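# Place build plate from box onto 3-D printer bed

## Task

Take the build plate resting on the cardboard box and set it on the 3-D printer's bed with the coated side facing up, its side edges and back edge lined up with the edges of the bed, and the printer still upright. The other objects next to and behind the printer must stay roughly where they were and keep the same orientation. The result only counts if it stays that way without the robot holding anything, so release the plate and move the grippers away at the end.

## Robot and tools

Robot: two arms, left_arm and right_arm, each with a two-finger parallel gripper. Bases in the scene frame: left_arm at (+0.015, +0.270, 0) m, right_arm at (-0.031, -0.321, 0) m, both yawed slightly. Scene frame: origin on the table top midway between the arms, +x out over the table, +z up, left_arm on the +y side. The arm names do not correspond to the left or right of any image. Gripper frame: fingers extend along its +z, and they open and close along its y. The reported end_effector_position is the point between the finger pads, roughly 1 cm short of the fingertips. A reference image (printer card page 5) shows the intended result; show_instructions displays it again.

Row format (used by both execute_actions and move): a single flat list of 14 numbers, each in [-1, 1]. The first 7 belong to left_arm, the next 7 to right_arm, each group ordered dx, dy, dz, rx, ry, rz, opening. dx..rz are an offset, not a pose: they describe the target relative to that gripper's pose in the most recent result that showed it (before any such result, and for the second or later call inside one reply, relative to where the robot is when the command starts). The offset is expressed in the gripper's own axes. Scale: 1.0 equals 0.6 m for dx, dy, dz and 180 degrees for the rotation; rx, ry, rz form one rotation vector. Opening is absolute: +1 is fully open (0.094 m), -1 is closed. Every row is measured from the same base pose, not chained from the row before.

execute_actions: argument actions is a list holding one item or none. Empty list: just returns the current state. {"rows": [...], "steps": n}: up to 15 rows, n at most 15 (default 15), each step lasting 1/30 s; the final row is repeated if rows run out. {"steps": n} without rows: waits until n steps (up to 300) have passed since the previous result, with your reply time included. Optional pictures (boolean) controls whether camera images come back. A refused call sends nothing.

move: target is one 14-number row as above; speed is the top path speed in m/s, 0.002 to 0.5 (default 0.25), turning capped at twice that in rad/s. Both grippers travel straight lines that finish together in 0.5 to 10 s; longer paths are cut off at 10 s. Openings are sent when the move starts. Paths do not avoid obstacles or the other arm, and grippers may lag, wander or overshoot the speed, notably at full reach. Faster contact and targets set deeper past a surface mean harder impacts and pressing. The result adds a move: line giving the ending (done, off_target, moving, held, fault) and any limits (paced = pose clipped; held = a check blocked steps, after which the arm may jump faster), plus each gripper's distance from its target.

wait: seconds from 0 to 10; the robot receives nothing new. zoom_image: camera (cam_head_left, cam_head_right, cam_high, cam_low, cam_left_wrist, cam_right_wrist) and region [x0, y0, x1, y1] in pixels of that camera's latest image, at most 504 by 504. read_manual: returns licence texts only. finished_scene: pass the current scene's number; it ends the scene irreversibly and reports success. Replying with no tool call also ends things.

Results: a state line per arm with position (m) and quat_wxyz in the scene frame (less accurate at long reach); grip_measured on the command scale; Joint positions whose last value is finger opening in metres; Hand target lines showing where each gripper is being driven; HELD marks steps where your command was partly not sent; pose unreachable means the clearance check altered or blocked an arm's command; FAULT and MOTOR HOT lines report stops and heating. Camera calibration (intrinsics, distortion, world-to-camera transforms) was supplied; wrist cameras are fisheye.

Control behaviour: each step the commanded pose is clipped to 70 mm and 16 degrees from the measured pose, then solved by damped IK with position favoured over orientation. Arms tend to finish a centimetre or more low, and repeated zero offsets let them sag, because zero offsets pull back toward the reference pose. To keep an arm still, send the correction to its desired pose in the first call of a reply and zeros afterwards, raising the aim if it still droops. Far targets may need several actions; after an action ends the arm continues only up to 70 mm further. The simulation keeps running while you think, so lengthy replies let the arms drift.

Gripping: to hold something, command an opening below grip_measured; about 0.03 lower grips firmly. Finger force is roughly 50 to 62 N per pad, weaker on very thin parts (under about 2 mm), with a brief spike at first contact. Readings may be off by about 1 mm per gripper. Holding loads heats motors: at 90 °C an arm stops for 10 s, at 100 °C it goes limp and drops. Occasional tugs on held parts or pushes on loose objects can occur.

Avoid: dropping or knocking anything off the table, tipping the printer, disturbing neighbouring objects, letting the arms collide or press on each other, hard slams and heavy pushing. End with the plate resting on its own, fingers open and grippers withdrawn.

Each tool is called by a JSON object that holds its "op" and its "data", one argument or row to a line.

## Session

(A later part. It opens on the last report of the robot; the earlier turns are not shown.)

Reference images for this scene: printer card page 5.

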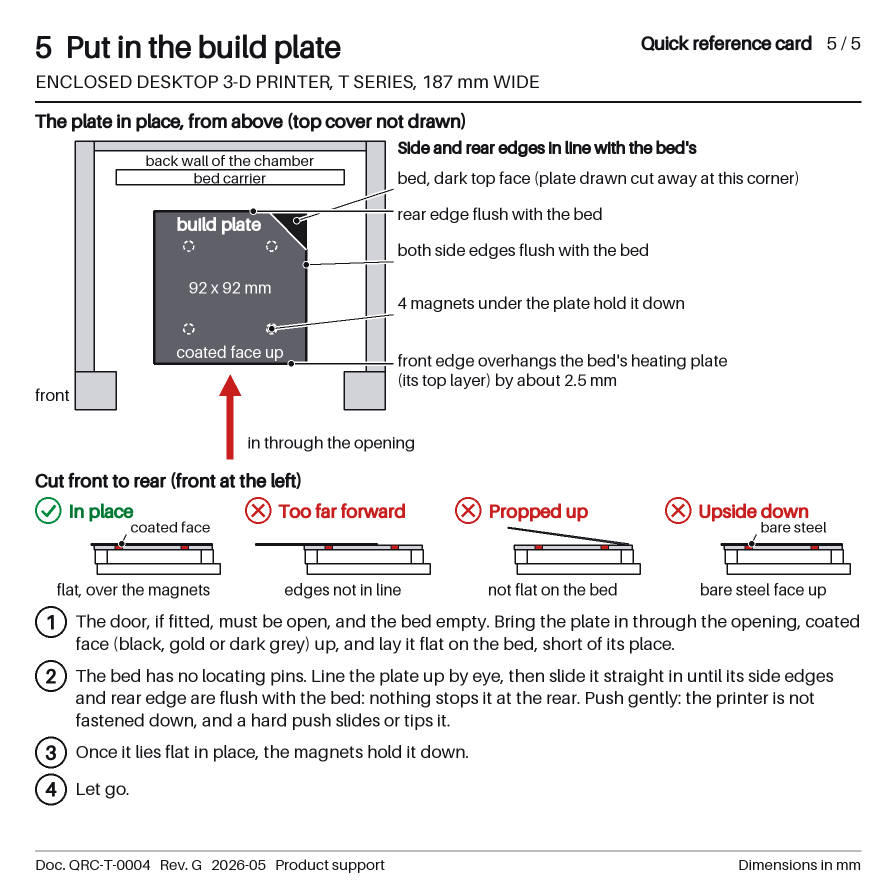

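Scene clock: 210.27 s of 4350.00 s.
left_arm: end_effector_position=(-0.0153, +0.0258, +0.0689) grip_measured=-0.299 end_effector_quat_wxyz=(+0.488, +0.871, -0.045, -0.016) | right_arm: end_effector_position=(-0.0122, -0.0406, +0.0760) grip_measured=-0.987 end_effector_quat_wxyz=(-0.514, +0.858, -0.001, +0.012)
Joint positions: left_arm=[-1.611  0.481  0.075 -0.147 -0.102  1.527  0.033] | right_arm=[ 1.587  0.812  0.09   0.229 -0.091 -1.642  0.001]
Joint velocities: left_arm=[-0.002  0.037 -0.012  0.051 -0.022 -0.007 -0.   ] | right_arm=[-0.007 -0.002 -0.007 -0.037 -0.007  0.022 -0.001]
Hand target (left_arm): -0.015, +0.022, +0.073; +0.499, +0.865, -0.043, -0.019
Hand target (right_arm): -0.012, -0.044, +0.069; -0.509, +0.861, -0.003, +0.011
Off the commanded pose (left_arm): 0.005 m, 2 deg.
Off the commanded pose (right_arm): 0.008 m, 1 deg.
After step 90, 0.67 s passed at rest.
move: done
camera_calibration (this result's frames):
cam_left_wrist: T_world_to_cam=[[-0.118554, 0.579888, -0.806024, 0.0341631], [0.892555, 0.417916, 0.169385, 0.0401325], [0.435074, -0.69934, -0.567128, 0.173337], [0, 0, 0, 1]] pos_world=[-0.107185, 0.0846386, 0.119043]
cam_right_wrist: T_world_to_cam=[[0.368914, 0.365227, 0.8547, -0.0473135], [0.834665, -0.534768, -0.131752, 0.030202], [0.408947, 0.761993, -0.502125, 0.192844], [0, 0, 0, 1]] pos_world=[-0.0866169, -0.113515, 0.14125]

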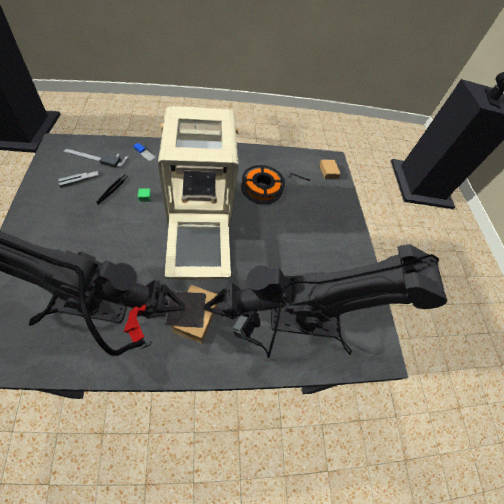

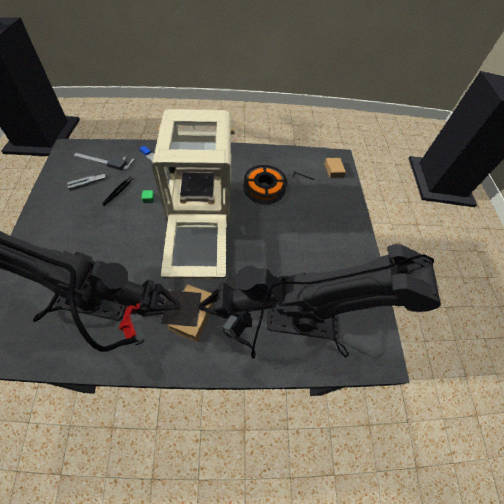

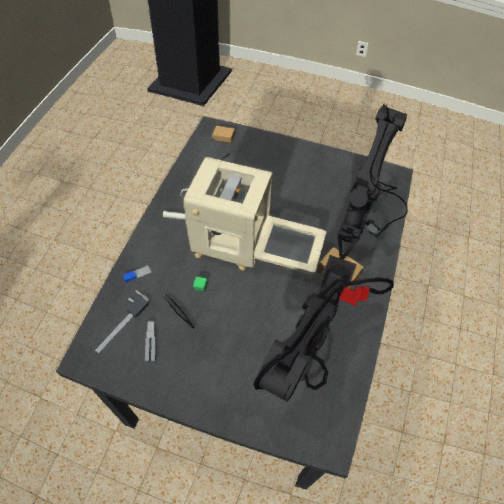

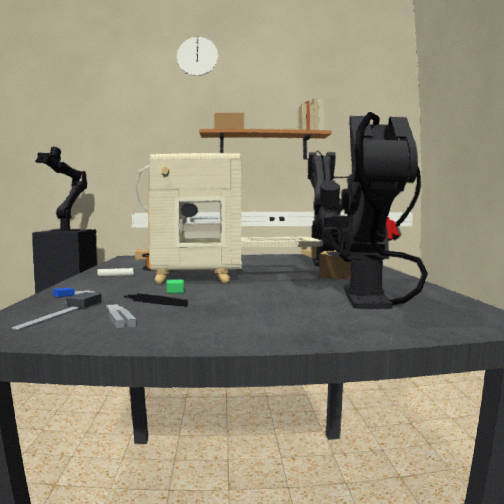

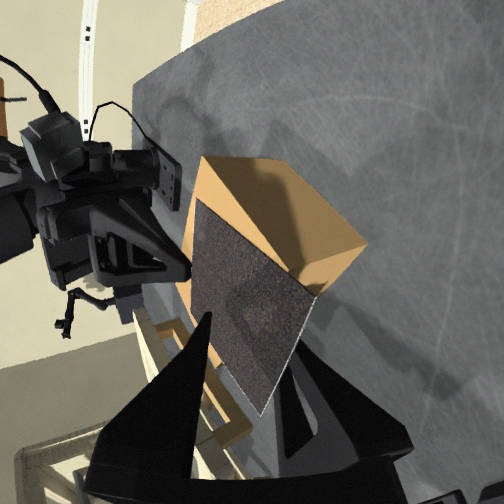

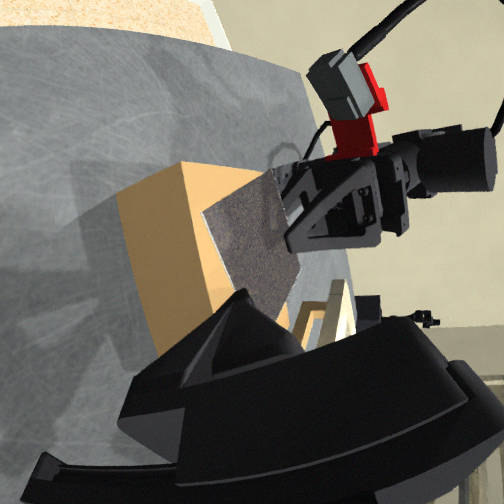

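{"op": "move", "data": {
  "target": [0,0.052,-0.024,-0.044,0,0,-0.55,0,0.012,0,0,0,0,-1],
  "speed": 0.02
}}

Scene clock: 216.93 s of 4350.00 s.
left_arm: end_effector_position=(-0.0142, +0.0238, +0.0917) grip_measured=-0.548 end_effector_quat_wxyz=(+0.531, +0.846, -0.042, -0.016) | right_arm: end_effector_position=(-0.0121, -0.0401, +0.0770) grip_measured=-0.987 end_effector_quat_wxyz=(-0.520, +0.854, +0.000, +0.014)
Joint positions: left_arm=[-1.611  0.356  0.074 -0.171 -0.111  1.536  0.021] | right_arm=[ 1.587  0.812  0.081  0.251 -0.091 -1.644  0.001]
Joint velocities: left_arm=[-0.002 -0.012  0.007 -0.051 -0.037 -0.066 -0.   ] | right_arm=[ 0.007  0.002  0.012 -0.051  0.037 -0.139 -0.   ]
Hand target (left_arm): -0.016, +0.022, +0.103; +0.547, +0.836, -0.044, -0.018
Hand target (right_arm): -0.012, -0.044, +0.070; -0.514, +0.858, -0.001, +0.012
Off the commanded pose (left_arm): 0.012 m, 2 deg.
Off the commanded pose (right_arm): 0.008 m, 1 deg.
After step 90, 0.10 s passed at rest.
move: off_target (left_arm)
camera_calibration (this result's frames):
cam_left_wrist: T_world_to_cam=[[-0.127848, 0.49637, -0.858645, 0.0605358], [0.892259, 0.435575, 0.118946, 0.0402318], [0.433046, -0.750927, -0.498578, 0.179313], [0, 0, 0, 1]] pos_world=[-0.105808, 0.0870787, 0.136595]
cam_right_wrist: T_world_to_cam=[[0.365283, 0.353978, 0.860969, -0.0494194], [0.835739, -0.532063, -0.135827, 0.0310128], [0.410009, 0.769161, -0.490187, 0.192301], [0, 0, 0, 1]] pos_world=[-0.0867117, -0.113916, 0.141024]

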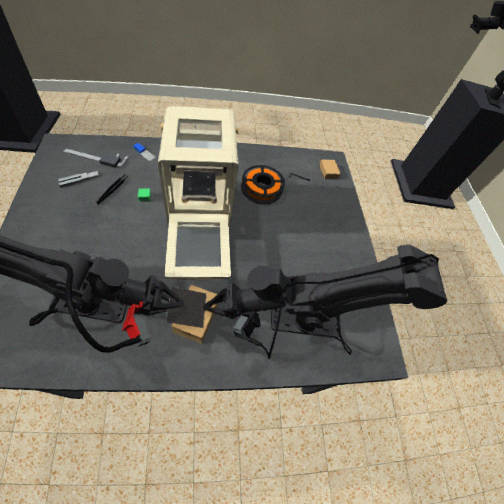

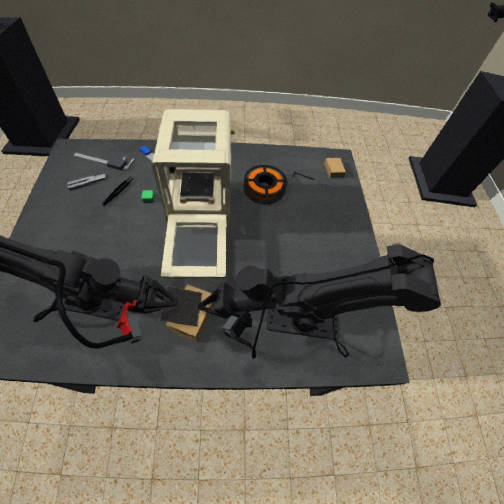

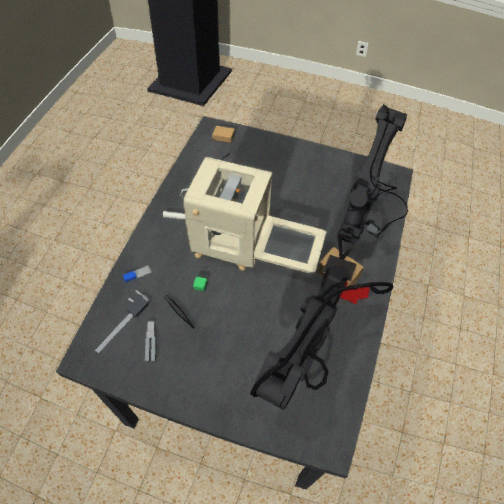

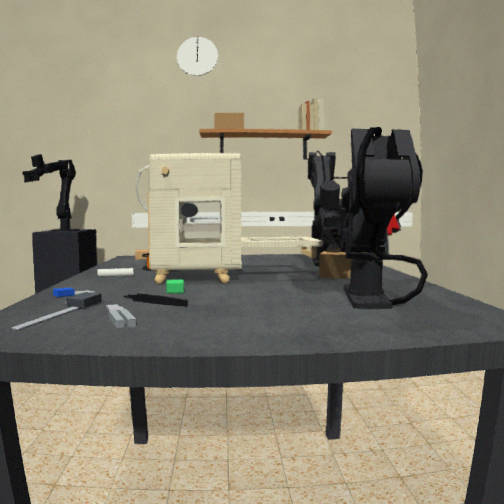

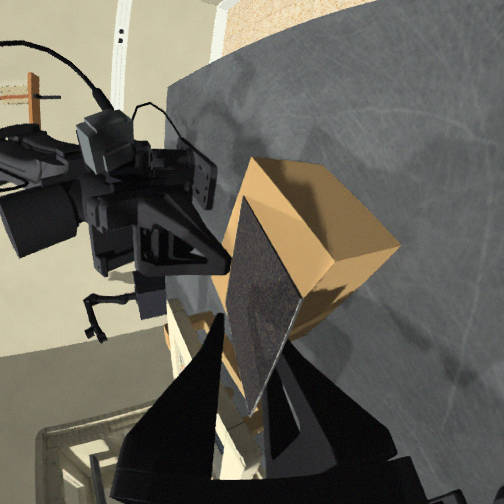

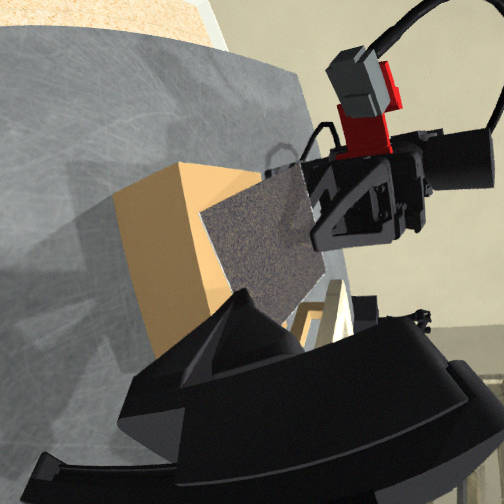

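{"op": "move", "data": {
  "target": [0,0.03,-0.005,-0.022,0,0,-0.8,0,0.008,0,-0.01,0,0,-1],
  "speed": 0.02
}}

Scene clock: 221.53 s of 4350.00 s.
left_arm: end_effector_position=(-0.0141, +0.0239, +0.0941) grip_measured=-0.798 end_effector_quat_wxyz=(+0.536, +0.843, -0.043, -0.016) | right_arm: end_effector_position=(-0.0122, -0.0402, +0.0768) grip_measured=-0.987 end_effector_quat_wxyz=(-0.519, +0.855, +0.001, +0.014)
Joint positions: left_arm=[-1.611  0.341  0.074 -0.175 -0.111  1.54   0.009] | right_arm=[ 1.587  0.812  0.081  0.25  -0.091 -1.647  0.001]
Joint velocities: left_arm=[ 0.007 -0.007  0.012 -0.007 -0.007  0.007  0.001] | right_arm=[-0.027 -0.007 -0.012 -0.022 -0.037  0.081 -0.   ]
Hand target (left_arm): -0.015, +0.020, +0.109; +0.560, +0.827, -0.041, -0.017
Hand target (right_arm): -0.012, -0.042, +0.073; -0.507, +0.862, -0.000, +0.014
Off the commanded pose (left_arm): 0.016 m, 3 deg.
Off the commanded pose (right_arm): 0.005 m, 2 deg.
move: off_target (left_arm)
camera_calibration (this result's frames):
cam_left_wrist: T_world_to_cam=[[-0.124748, 0.48764, -0.864086, 0.0632872], [0.892908, 0.4349, 0.116523, 0.0401593], [0.432612, -0.757014, -0.48967, 0.179837], [0, 0, 0, 1]] pos_world=[-0.105763, 0.0878122, 0.138067]
cam_right_wrist: T_world_to_cam=[[0.363287, 0.355384, 0.861234, -0.0491388], [0.836553, -0.531342, -0.13362, 0.0307928], [0.410124, 0.769011, -0.490328, 0.192291], [0, 0, 0, 1]] pos_world=[-0.0867714, -0.114049, 0.14072]

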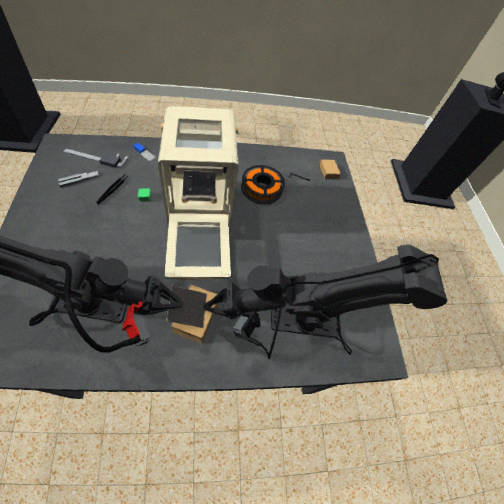

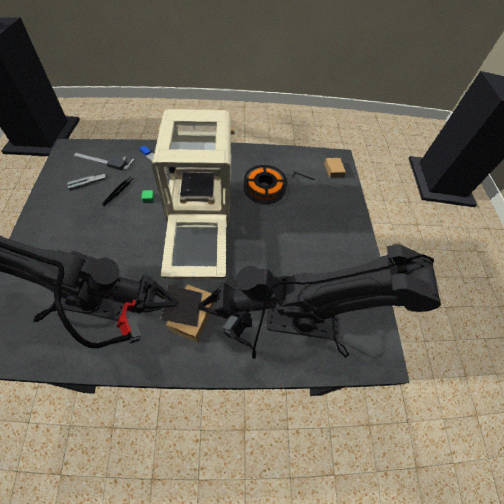

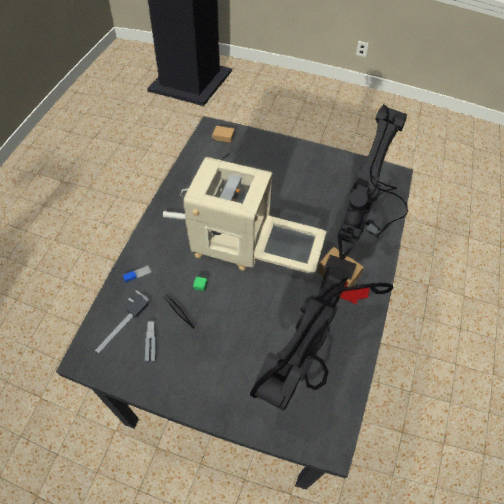

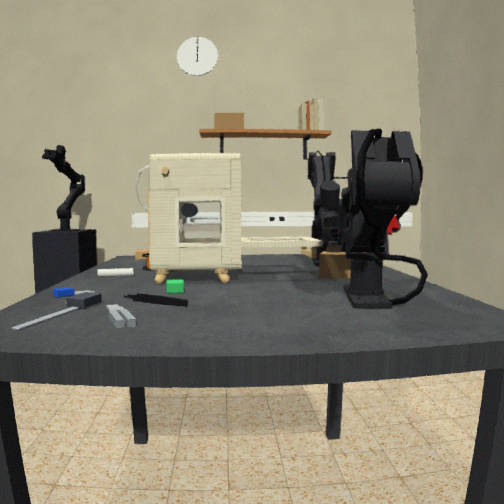

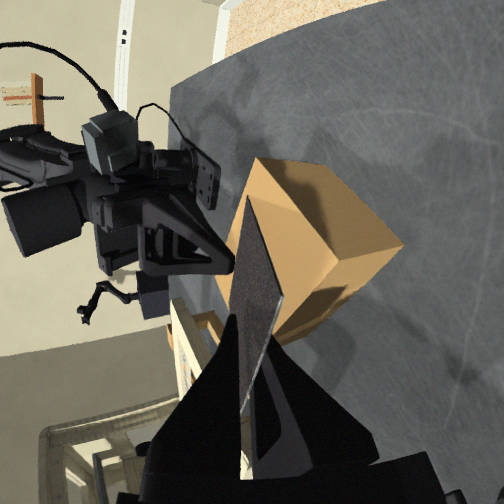

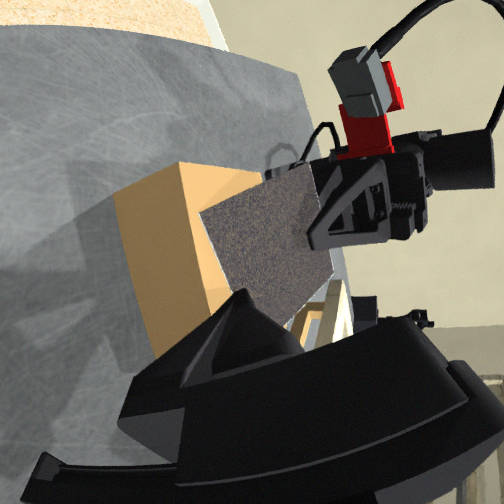

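{"op": "execute_actions", "data": {
  "actions": [
    {"rows":[[0,0.024,-0.004,-0.016,0,0,-0.82,0,0,0,0,0,0,-1],[0,0.024,-0.004,-0.016,0,0,-0.84,0,0,0,0,0,0,-1],[0,0.024,-0.004,-0.016,0,0,-0.86,0,0,0,0,0,0,-1],[0,0.024,-0.004,-0.016,0,0,-0.88,0,0,0,0,0,0,-1],[0,0.024,-0.004,-0.016,0,0,-0.9,0,0,0,0,0,0,-1],[0,0.024,-0.004,-0.016,0,0,-0.915,0,0,0,0,0,0,-1],[0,0.024,-0.004,-0.016,0,0,-0.93,0,0,0,0,0,0,-1],[0,0.024,-0.004,-0.016,0,0,-0.945,0,0,0,0,0,0,-1],[0,0.024,-0.004,-0.016,0,0,-0.96,0,0,0,0,0,0,-1],[0,0.024,-0.004,-0.016,0,0,-0.97,0,0,0,0,0,0,-1],[0,0.024,-0.004,-0.016,0,0,-0.98,0,0,0,0,0,0,-1],[0,0.024,-0.004,-0.016,0,0,-0.99,0,0,0,0,0,0,-1],[0,0.024,-0.004,-0.016,0,0,-1,0,0,0,0,0,0,-1]],"steps":15}
  ]
}}

Scene clock: 228.03 s of 4350.00 s.
left_arm: end_effector_position=(-0.0142, +0.0230, +0.0960) grip_measured=-0.976 end_effector_quat_wxyz=(+0.539, +0.841, -0.044, -0.015) | right_arm: end_effector_position=(-0.0121, -0.0401, +0.0771) grip_measured=-0.987 end_effector_quat_wxyz=(-0.520, +0.854, +0.001, +0.014)
Joint positions: left_arm=[-1.611  0.341  0.074 -0.167 -0.111  1.544  0.001] | right_arm=[ 1.587  0.812  0.081  0.252 -0.091 -1.647  0.001]
Joint velocities: left_arm=[ 0.012  0.022 -0.022  0.007 -0.022 -0.095 -0.002] | right_arm=[-0.017 -0.002 -0.002  0.037 -0.051  0.051 -0.002]
Hand target (left_arm): -0.015, +0.020, +0.108; +0.557, +0.829, -0.043, -0.016
Hand target (right_arm): -0.012, -0.040, +0.077; -0.519, +0.855, +0.001, +0.014
Off the commanded pose (left_arm): 0.013 m, 2 deg.
Off the commanded pose (right_arm): 0.000 m, 0 deg.
Steps of this call (steps 1 to 90: nothing new was sent; then 3.00 s passed at rest; steps 91 to 105: all 15 steps of this action). Readings (end_effector_position):
91: left_arm (-0.0141, +0.0239, +0.0941) | right_arm (-0.0122, -0.0402, +0.0769)
92: left_arm (-0.0141, +0.0239, +0.0941) | right_arm (-0.0121, -0.0401, +0.0770)
94: left_arm (-0.0141, +0.0239, +0.0941) | right_arm (-0.0121, -0.0401, +0.0770)
98: left_arm (-0.0141, +0.0239, +0.0941) | right_arm (-0.0121, -0.0401, +0.0770)
105: the state above
camera_calibration (this result's frames):
cam_left_wrist: T_world_to_cam=[[-0.123235, 0.480415, -0.86834, 0.0659221], [0.893177, 0.435035, 0.113926, 0.0406684], [0.43249, -0.761542, -0.482707, 0.179581], [0, 0, 0, 1]] pos_world=[-0.105867, 0.0873961, 0.139294]
cam_right_wrist: T_world_to_cam=[[0.363118, 0.354081, 0.861842, -0.0495985], [0.836579, -0.53114, -0.13426, 0.0309689], [0.41022, 0.769752, -0.489083, 0.192247], [0, 0, 0, 1]] pos_world=[-0.0867615, -0.113972, 0.140929]

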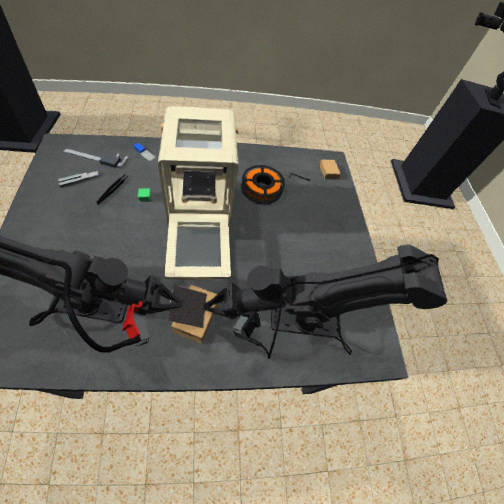

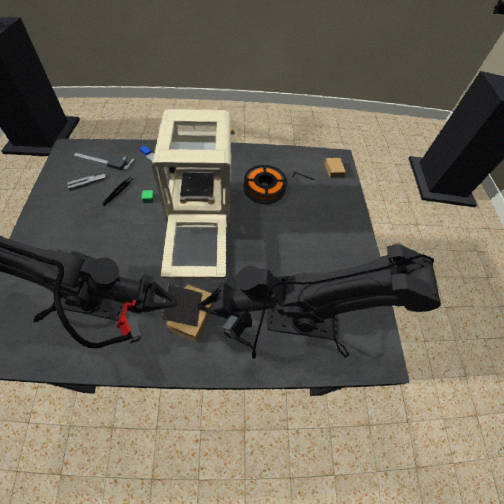

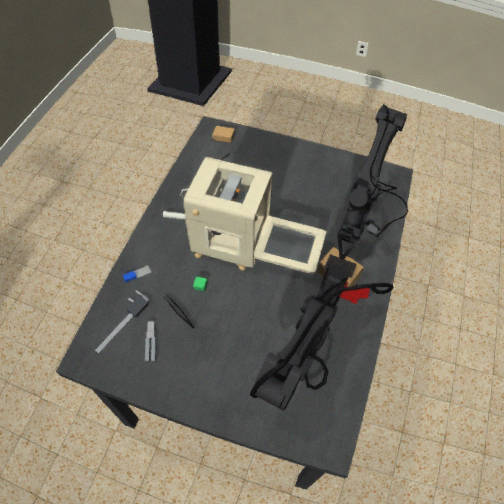

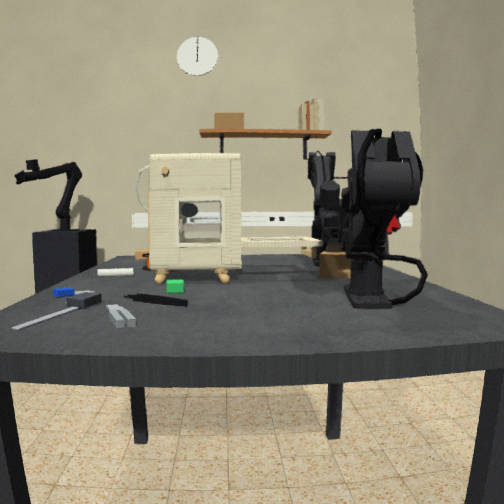

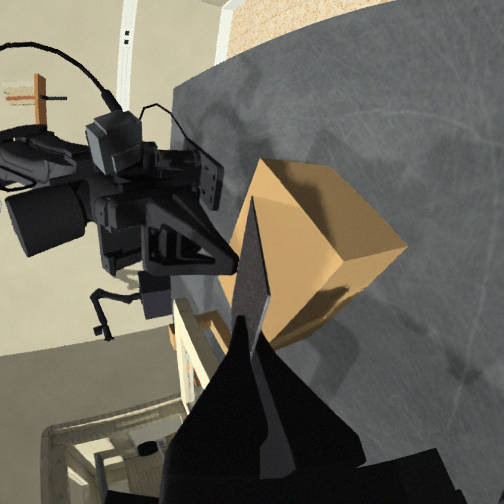

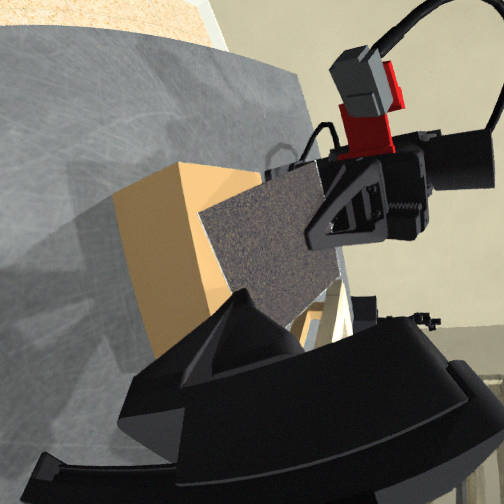

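{"op": "move", "data": {
  "target": [0,0.02,-0.004,-0.012,0,0,-1,0,-0.08,-0.12,-0.08,0,0,-1],
  "speed": 0.1
}}

Scene clock: 232.97 s of 4350.00 s.
left_arm: end_effector_position=(-0.0142, +0.0230, +0.0960) grip_measured=-0.976 end_effector_quat_wxyz=(+0.539, +0.841, -0.044, -0.015) | right_arm: end_effector_position=(-0.0144, -0.0804, +0.1494) grip_measured=-0.987 end_effector_quat_wxyz=(-0.412, +0.911, -0.003, +0.015)
Joint positions: left_arm=[-1.611  0.341  0.074 -0.167 -0.111  1.544  0.001] | right_arm=[ 1.601  0.622  0.545 -0.645 -0.056 -1.653  0.001]
Joint velocities: left_arm=[ 0.002 -0.002 -0.007 -0.022 -0.022  0.007 -0.002] | right_arm=[-0.002  0.002 -0.002  0.007 -0.007  0.022  0.   ]
Hand target (left_arm): -0.015, +0.020, +0.108; +0.555, +0.831, -0.044, -0.016
Hand target (right_arm): -0.016, -0.082, +0.153; -0.409, +0.912, -0.002, +0.015
Off the commanded pose (left_arm): 0.012 m, 2 deg.
Off the commanded pose (right_arm): 0.004 m, 1 deg.
After step 90, 0.03 s passed at rest.
move: off_target (left_arm)
camera_calibration (this result's frames):
cam_left_wrist: T_world_to_cam=[[-0.123235, 0.480415, -0.86834, 0.0659221], [0.893177, 0.435035, 0.113926, 0.0406684], [0.43249, -0.761542, -0.482707, 0.179581], [0, 0, 0, 1]] pos_world=[-0.105867, 0.0873961, 0.139294]
cam_right_wrist: T_world_to_cam=[[0.371703, 0.546945, 0.750125, -0.0645005], [0.829927, -0.557855, -0.00449302, -0.000467901], [0.416003, 0.624219, -0.661281, 0.27371], [0, 0, 0, 1]] pos_world=[-0.089501, -0.135838, 0.229381]

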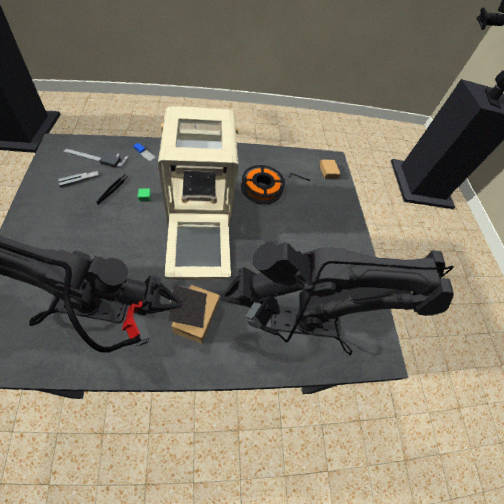

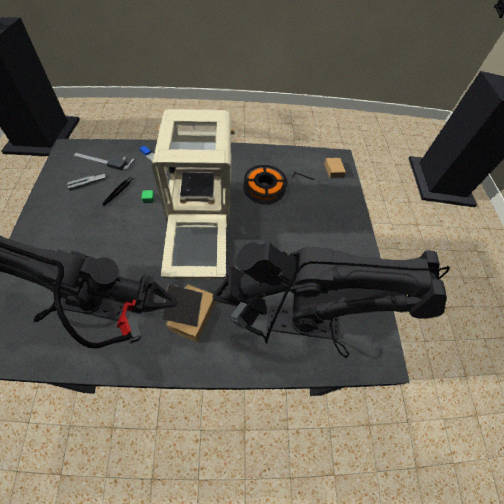

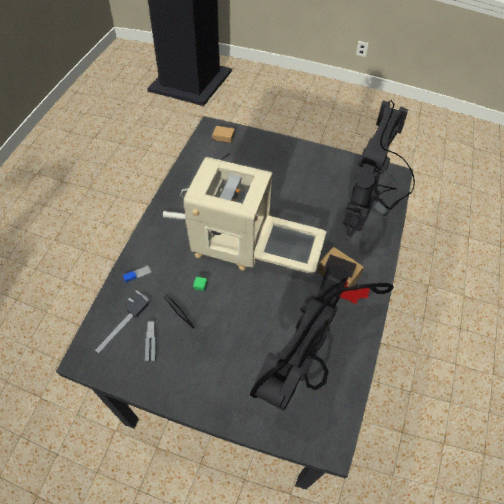

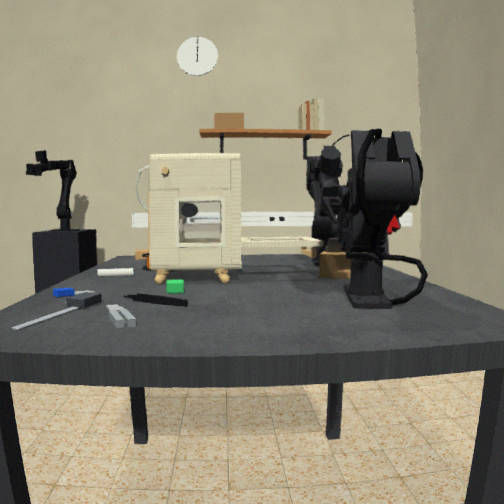

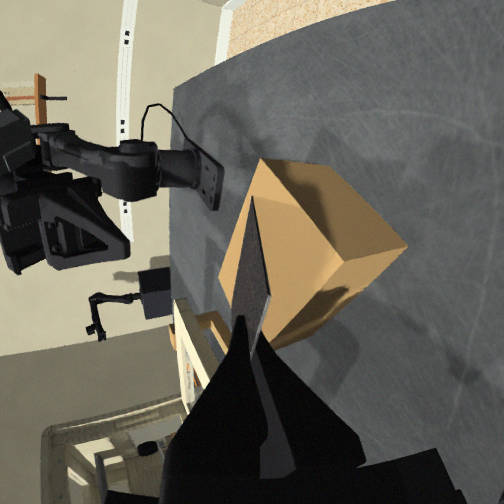

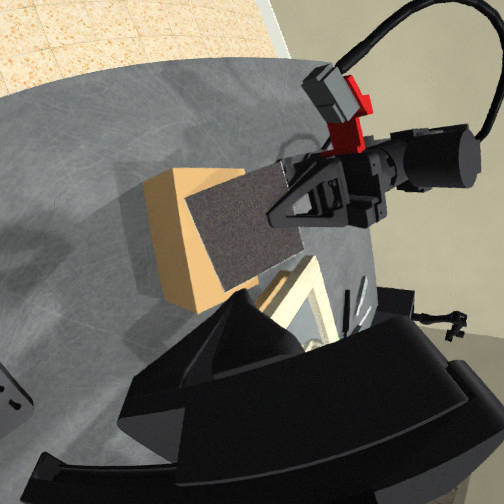

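{"op": "move", "data": {
  "target": [0,0.02,-0.004,-0.012,0,0,-1,0.375,0.196,-0.4,0,0.375,0.33,-1],
  "speed": 0.3
}}

{"op": "move", "data": {
  "target": [0,0.177,-0.036,-0.094,0,0,-1,0,0,0,0,0,0,-1],
  "speed": 0.06
}}

Scene clock: 241.17 s of 4350.00 s.
left_arm: end_effector_position=(-0.0142, +0.0230, +0.0960) grip_measured=-0.976 end_effector_quat_wxyz=(+0.539, +0.841, -0.044, -0.015) | right_arm: end_effector_position=(+0.2033, -0.3402, +0.2206) grip_measured=-0.987 end_effector_quat_wxyz=(-0.300, +0.639, -0.642, +0.300)
Joint positions: left_arm=[-1.611  0.341  0.074 -0.167 -0.111  1.544  0.001] | right_arm=[-0.06   0.671  0.828 -0.862 -0.155 -1.699  0.001]
Joint velocities: left_arm=[ 0.007 -0.007  0.002 -0.051 -0.007 -0.022 -0.001] | right_arm=[ 0.012 -0.002  0.007  0.007  0.051 -0.007  0.001]
Hand target (left_arm): -0.015, +0.020, +0.108; +0.555, +0.831, -0.044, -0.016
Hand target (right_arm): +0.207, -0.342, +0.230; -0.305, +0.632, -0.643, +0.308
Off the commanded pose (left_arm): 0.012 m, 2 deg.
Off the commanded pose (right_arm): 0.005 m, 1 deg.
After step 90, 1.93 s passed at rest.
move: off_target (left_arm)
camera_calibration (this result's frames):
cam_left_wrist: T_world_to_cam=[[-0.123235, 0.480415, -0.86834, 0.0659221], [0.893177, 0.435035, 0.113926, 0.0406684], [0.43249, -0.761542, -0.482707, 0.179581], [0, 0, 0, 1]] pos_world=[-0.105867, 0.0873961, 0.139294]
cam_right_wrist: T_world_to_cam=[[0.533198, -0.383527, 0.75406, -0.407015], [-0.544852, -0.837543, -0.0407209, -0.133458], [0.647175, -0.389139, -0.655542, -0.000639853], [0, 0, 0, 1]] pos_world=[0.144719, -0.268127, 0.30106]

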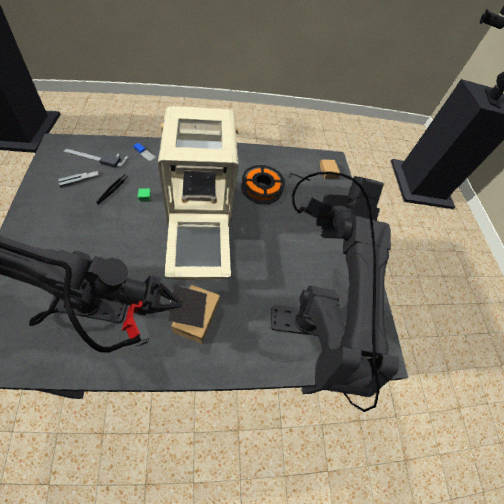

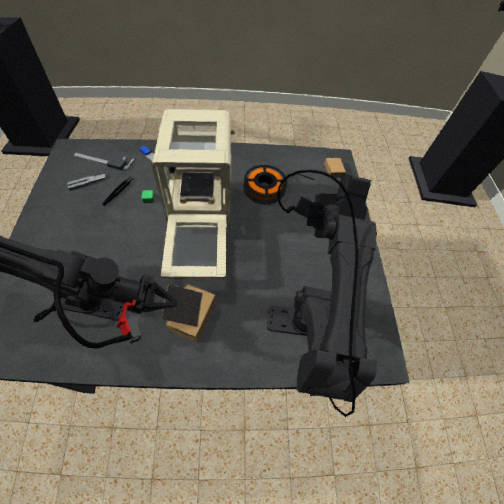

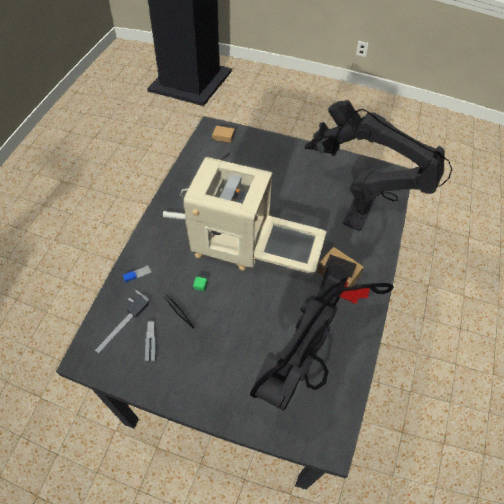

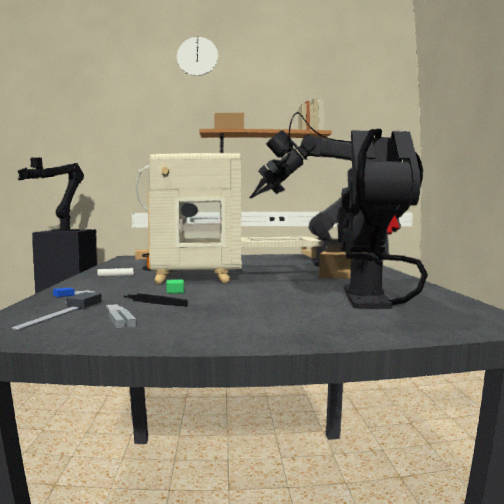

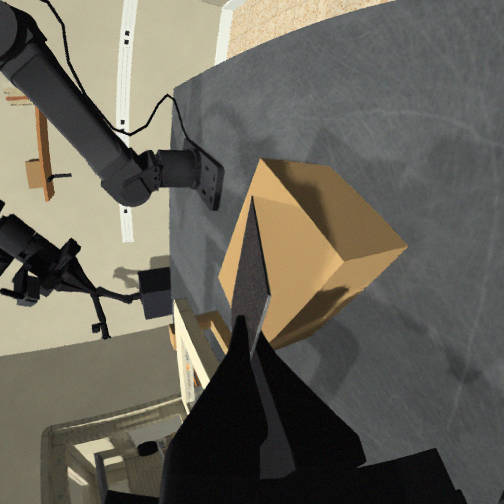

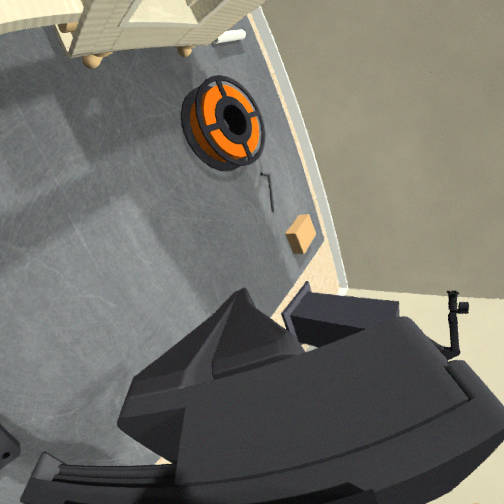

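Scene clock: 244.03 s of 4350.00 s.
left_arm: end_effector_position=(-0.0175, +0.0069, +0.1710) grip_measured=-0.976 end_effector_quat_wxyz=(+0.626, +0.778, -0.048, -0.018) | right_arm: end_effector_position=(+0.2033, -0.3402, +0.2206) grip_measured=-0.987 end_effector_quat_wxyz=(-0.300, +0.639, -0.642, +0.300)
Joint positions: left_arm=[-1.611  0.34   0.171 -0.049 -0.112  1.579  0.001] | right_arm=[-0.06   0.671  0.828 -0.862 -0.155 -1.699  0.001]
Joint velocities: left_arm=[-0.017  0.007  0.002  0.037 -0.007 -0.037  0.   ] | right_arm=[-0.007 -0.012  0.022 -0.037  0.022  0.037 -0.001]
Hand target (left_arm): -0.017, +0.003, +0.201; +0.657, +0.752, -0.041, -0.019
Hand target (right_arm): +0.203, -0.340, +0.221; -0.300, +0.639, -0.642, +0.300
Off the commanded pose (left_arm): 0.032 m, 5 deg.
Off the commanded pose (right_arm): 0.000 m, 0 deg.
move: off_target (left_arm)
camera_calibration (this result's frames):
cam_left_wrist: T_world_to_cam=[[-0.128168, 0.285847, -0.949666, 0.153588], [0.89861, 0.438617, 0.0107452, 0.0597753], [0.419611, -0.852002, -0.313081, 0.176302], [0, 0, 0, 1]] pos_world=[-0.108008, 0.0800885, 0.200412]
cam_right_wrist: T_world_to_cam=[[0.533198, -0.383527, 0.75406, -0.407015], [-0.544852, -0.837543, -0.0407209, -0.133458], [0.647175, -0.389139, -0.655542, -0.000639853], [0, 0, 0, 1]] pos_world=[0.144719, -0.268127, 0.30106]

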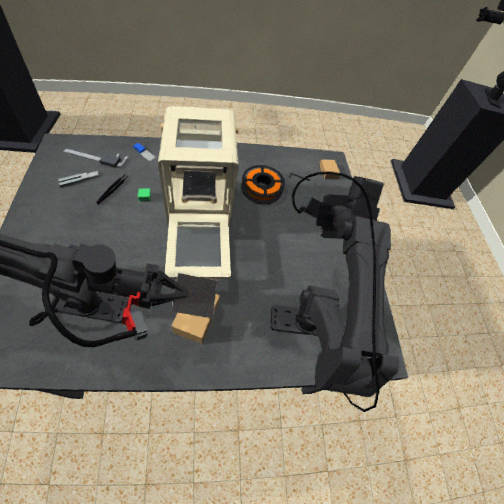

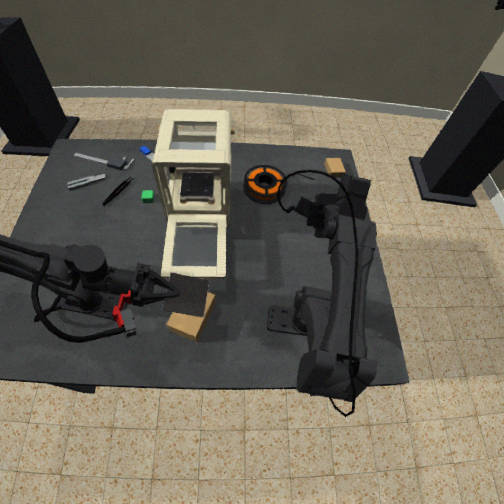

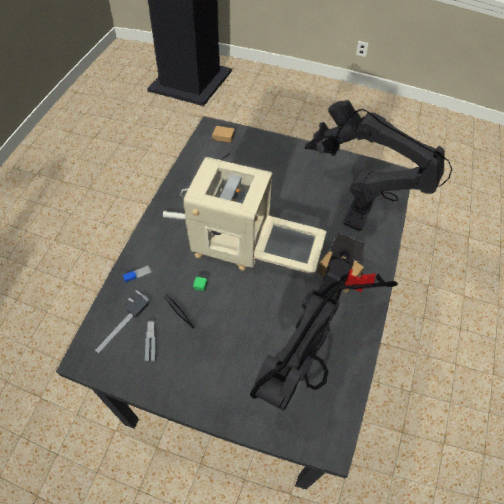

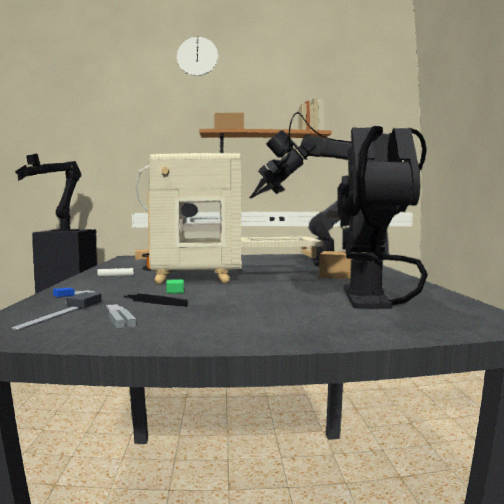

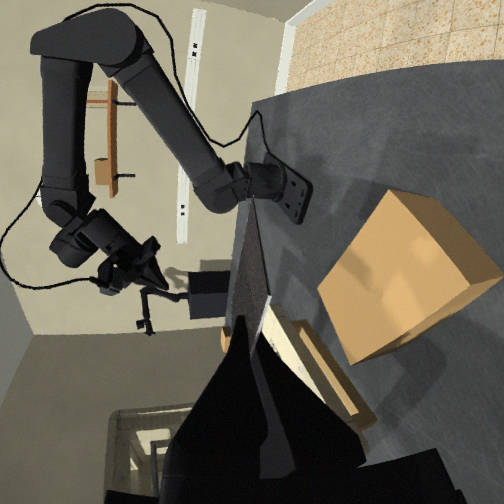

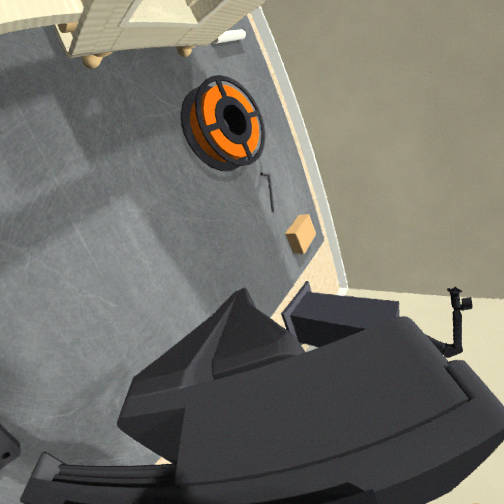

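{"op": "zoom_image", "data": {
  "camera": "cam_head_left",
  "region": [150, 150, 250, 230]
}}

{"op": "zoom_image", "data": {
  "camera": "cam_low",
  "region": [140, 140, 340, 290]
}}

Region (150, 150, 250, 230) of cam_head_left's 504x504 image, scaled by 5.040, with more detail than that image has; it fills the top 403 rows of this view, and the rest is white.

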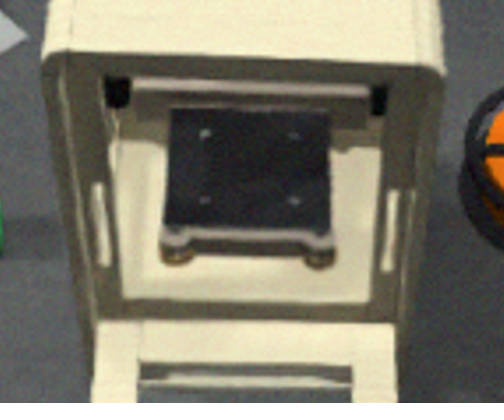

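Region (140, 140, 340, 290) of cam_low's 504x504 image, scaled by 2.520, with more detail than that image has; it fills the top 378 rows of this view, and the rest is white.

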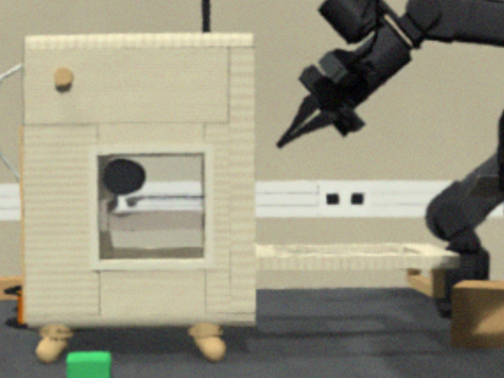

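{"op": "move", "data": {
  "target": [0.2725,0.0437,-0.0247,-0.0345,0.387,-0.065,-1,0,0,0,0,0,0,-1],
  "speed": 0.12
}}

Scene clock: 267.57 s of 4350.00 s.
left_arm: end_effector_position=(+0.1425, +0.0045, +0.1854) grip_measured=-0.976 end_effector_quat_wxyz=(+0.549, +0.652, +0.362, +0.378) | right_arm: end_effector_position=(+0.2033, -0.3402, +0.2206) grip_measured=-0.987 end_effector_quat_wxyz=(-0.300, +0.639, -0.642, +0.300)
Joint positions: left_arm=[-1.58   1.12   0.362  0.379 -1.263  1.304  0.001] | right_arm=[-0.06   0.671  0.828 -0.862 -0.155 -1.699  0.001]
Joint velocities: left_arm=[-0.002 -0.002  0.002  0.037  0.007 -0.022 -0.   ] | right_arm=[ 0.002  0.022 -0.007 -0.007  0.022 -0.066 -0.001]
Hand target (left_arm): +0.146, +0.001, +0.203; +0.568, +0.623, +0.394, +0.367
Hand target (right_arm): +0.203, -0.340, +0.221; -0.300, +0.639, -0.642, +0.300
Off the commanded pose (left_arm): 0.020 m, 6 deg.
Off the commanded pose (right_arm): 0.000 m, 0 deg.
After step 90, 14.97 s passed at rest.
move: off_target (left_arm)
camera_calibration (this result's frames):
cam_left_wrist: T_world_to_cam=[[-0.19585, -0.00406862, -0.980625, 0.20519], [-0.0738883, 0.99721, 0.0106195, 0.0529742], [0.977846, 0.0745365, -0.195604, 0.0061233], [0, 0, 0, 1]] pos_world=[0.0381129, -0.0524479, 0.201849]
cam_right_wrist: T_world_to_cam=[[0.533198, -0.383527, 0.75406, -0.407015], [-0.544852, -0.837543, -0.0407209, -0.133458], [0.647175, -0.389139, -0.655542, -0.000639853], [0, 0, 0, 1]] pos_world=[0.144719, -0.268127, 0.30106]

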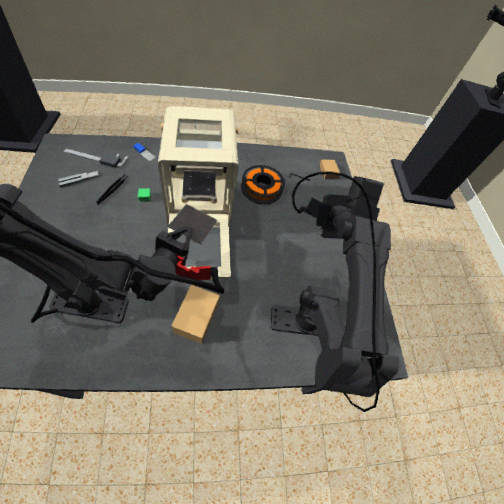

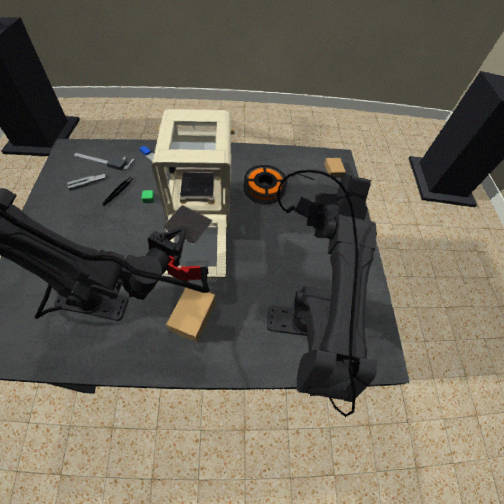

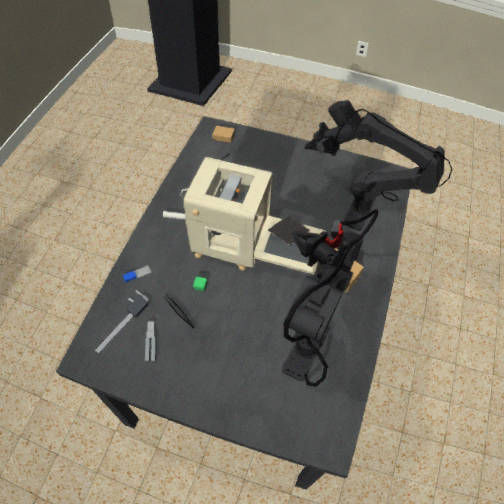

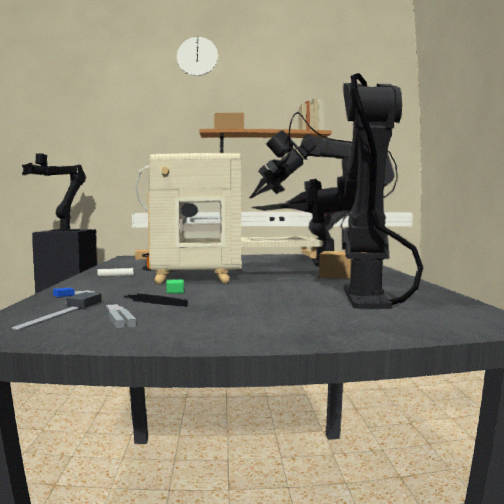

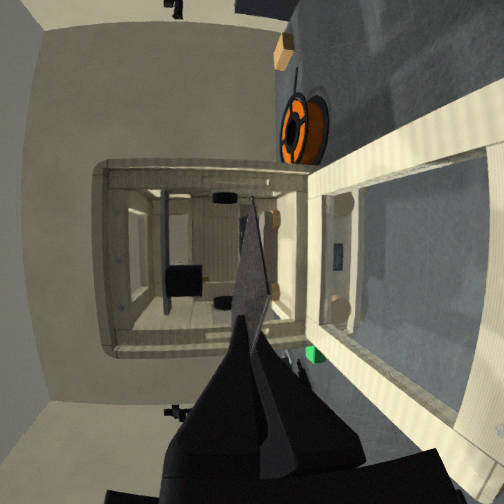

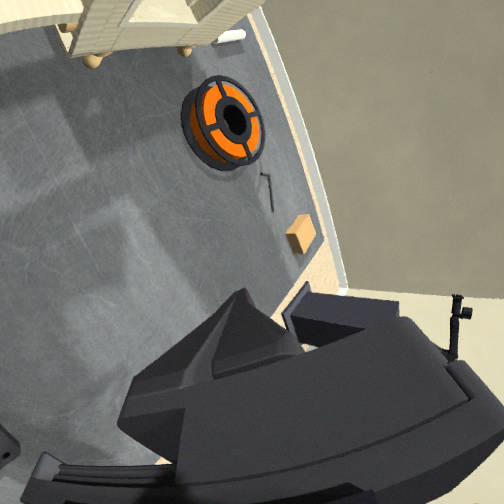

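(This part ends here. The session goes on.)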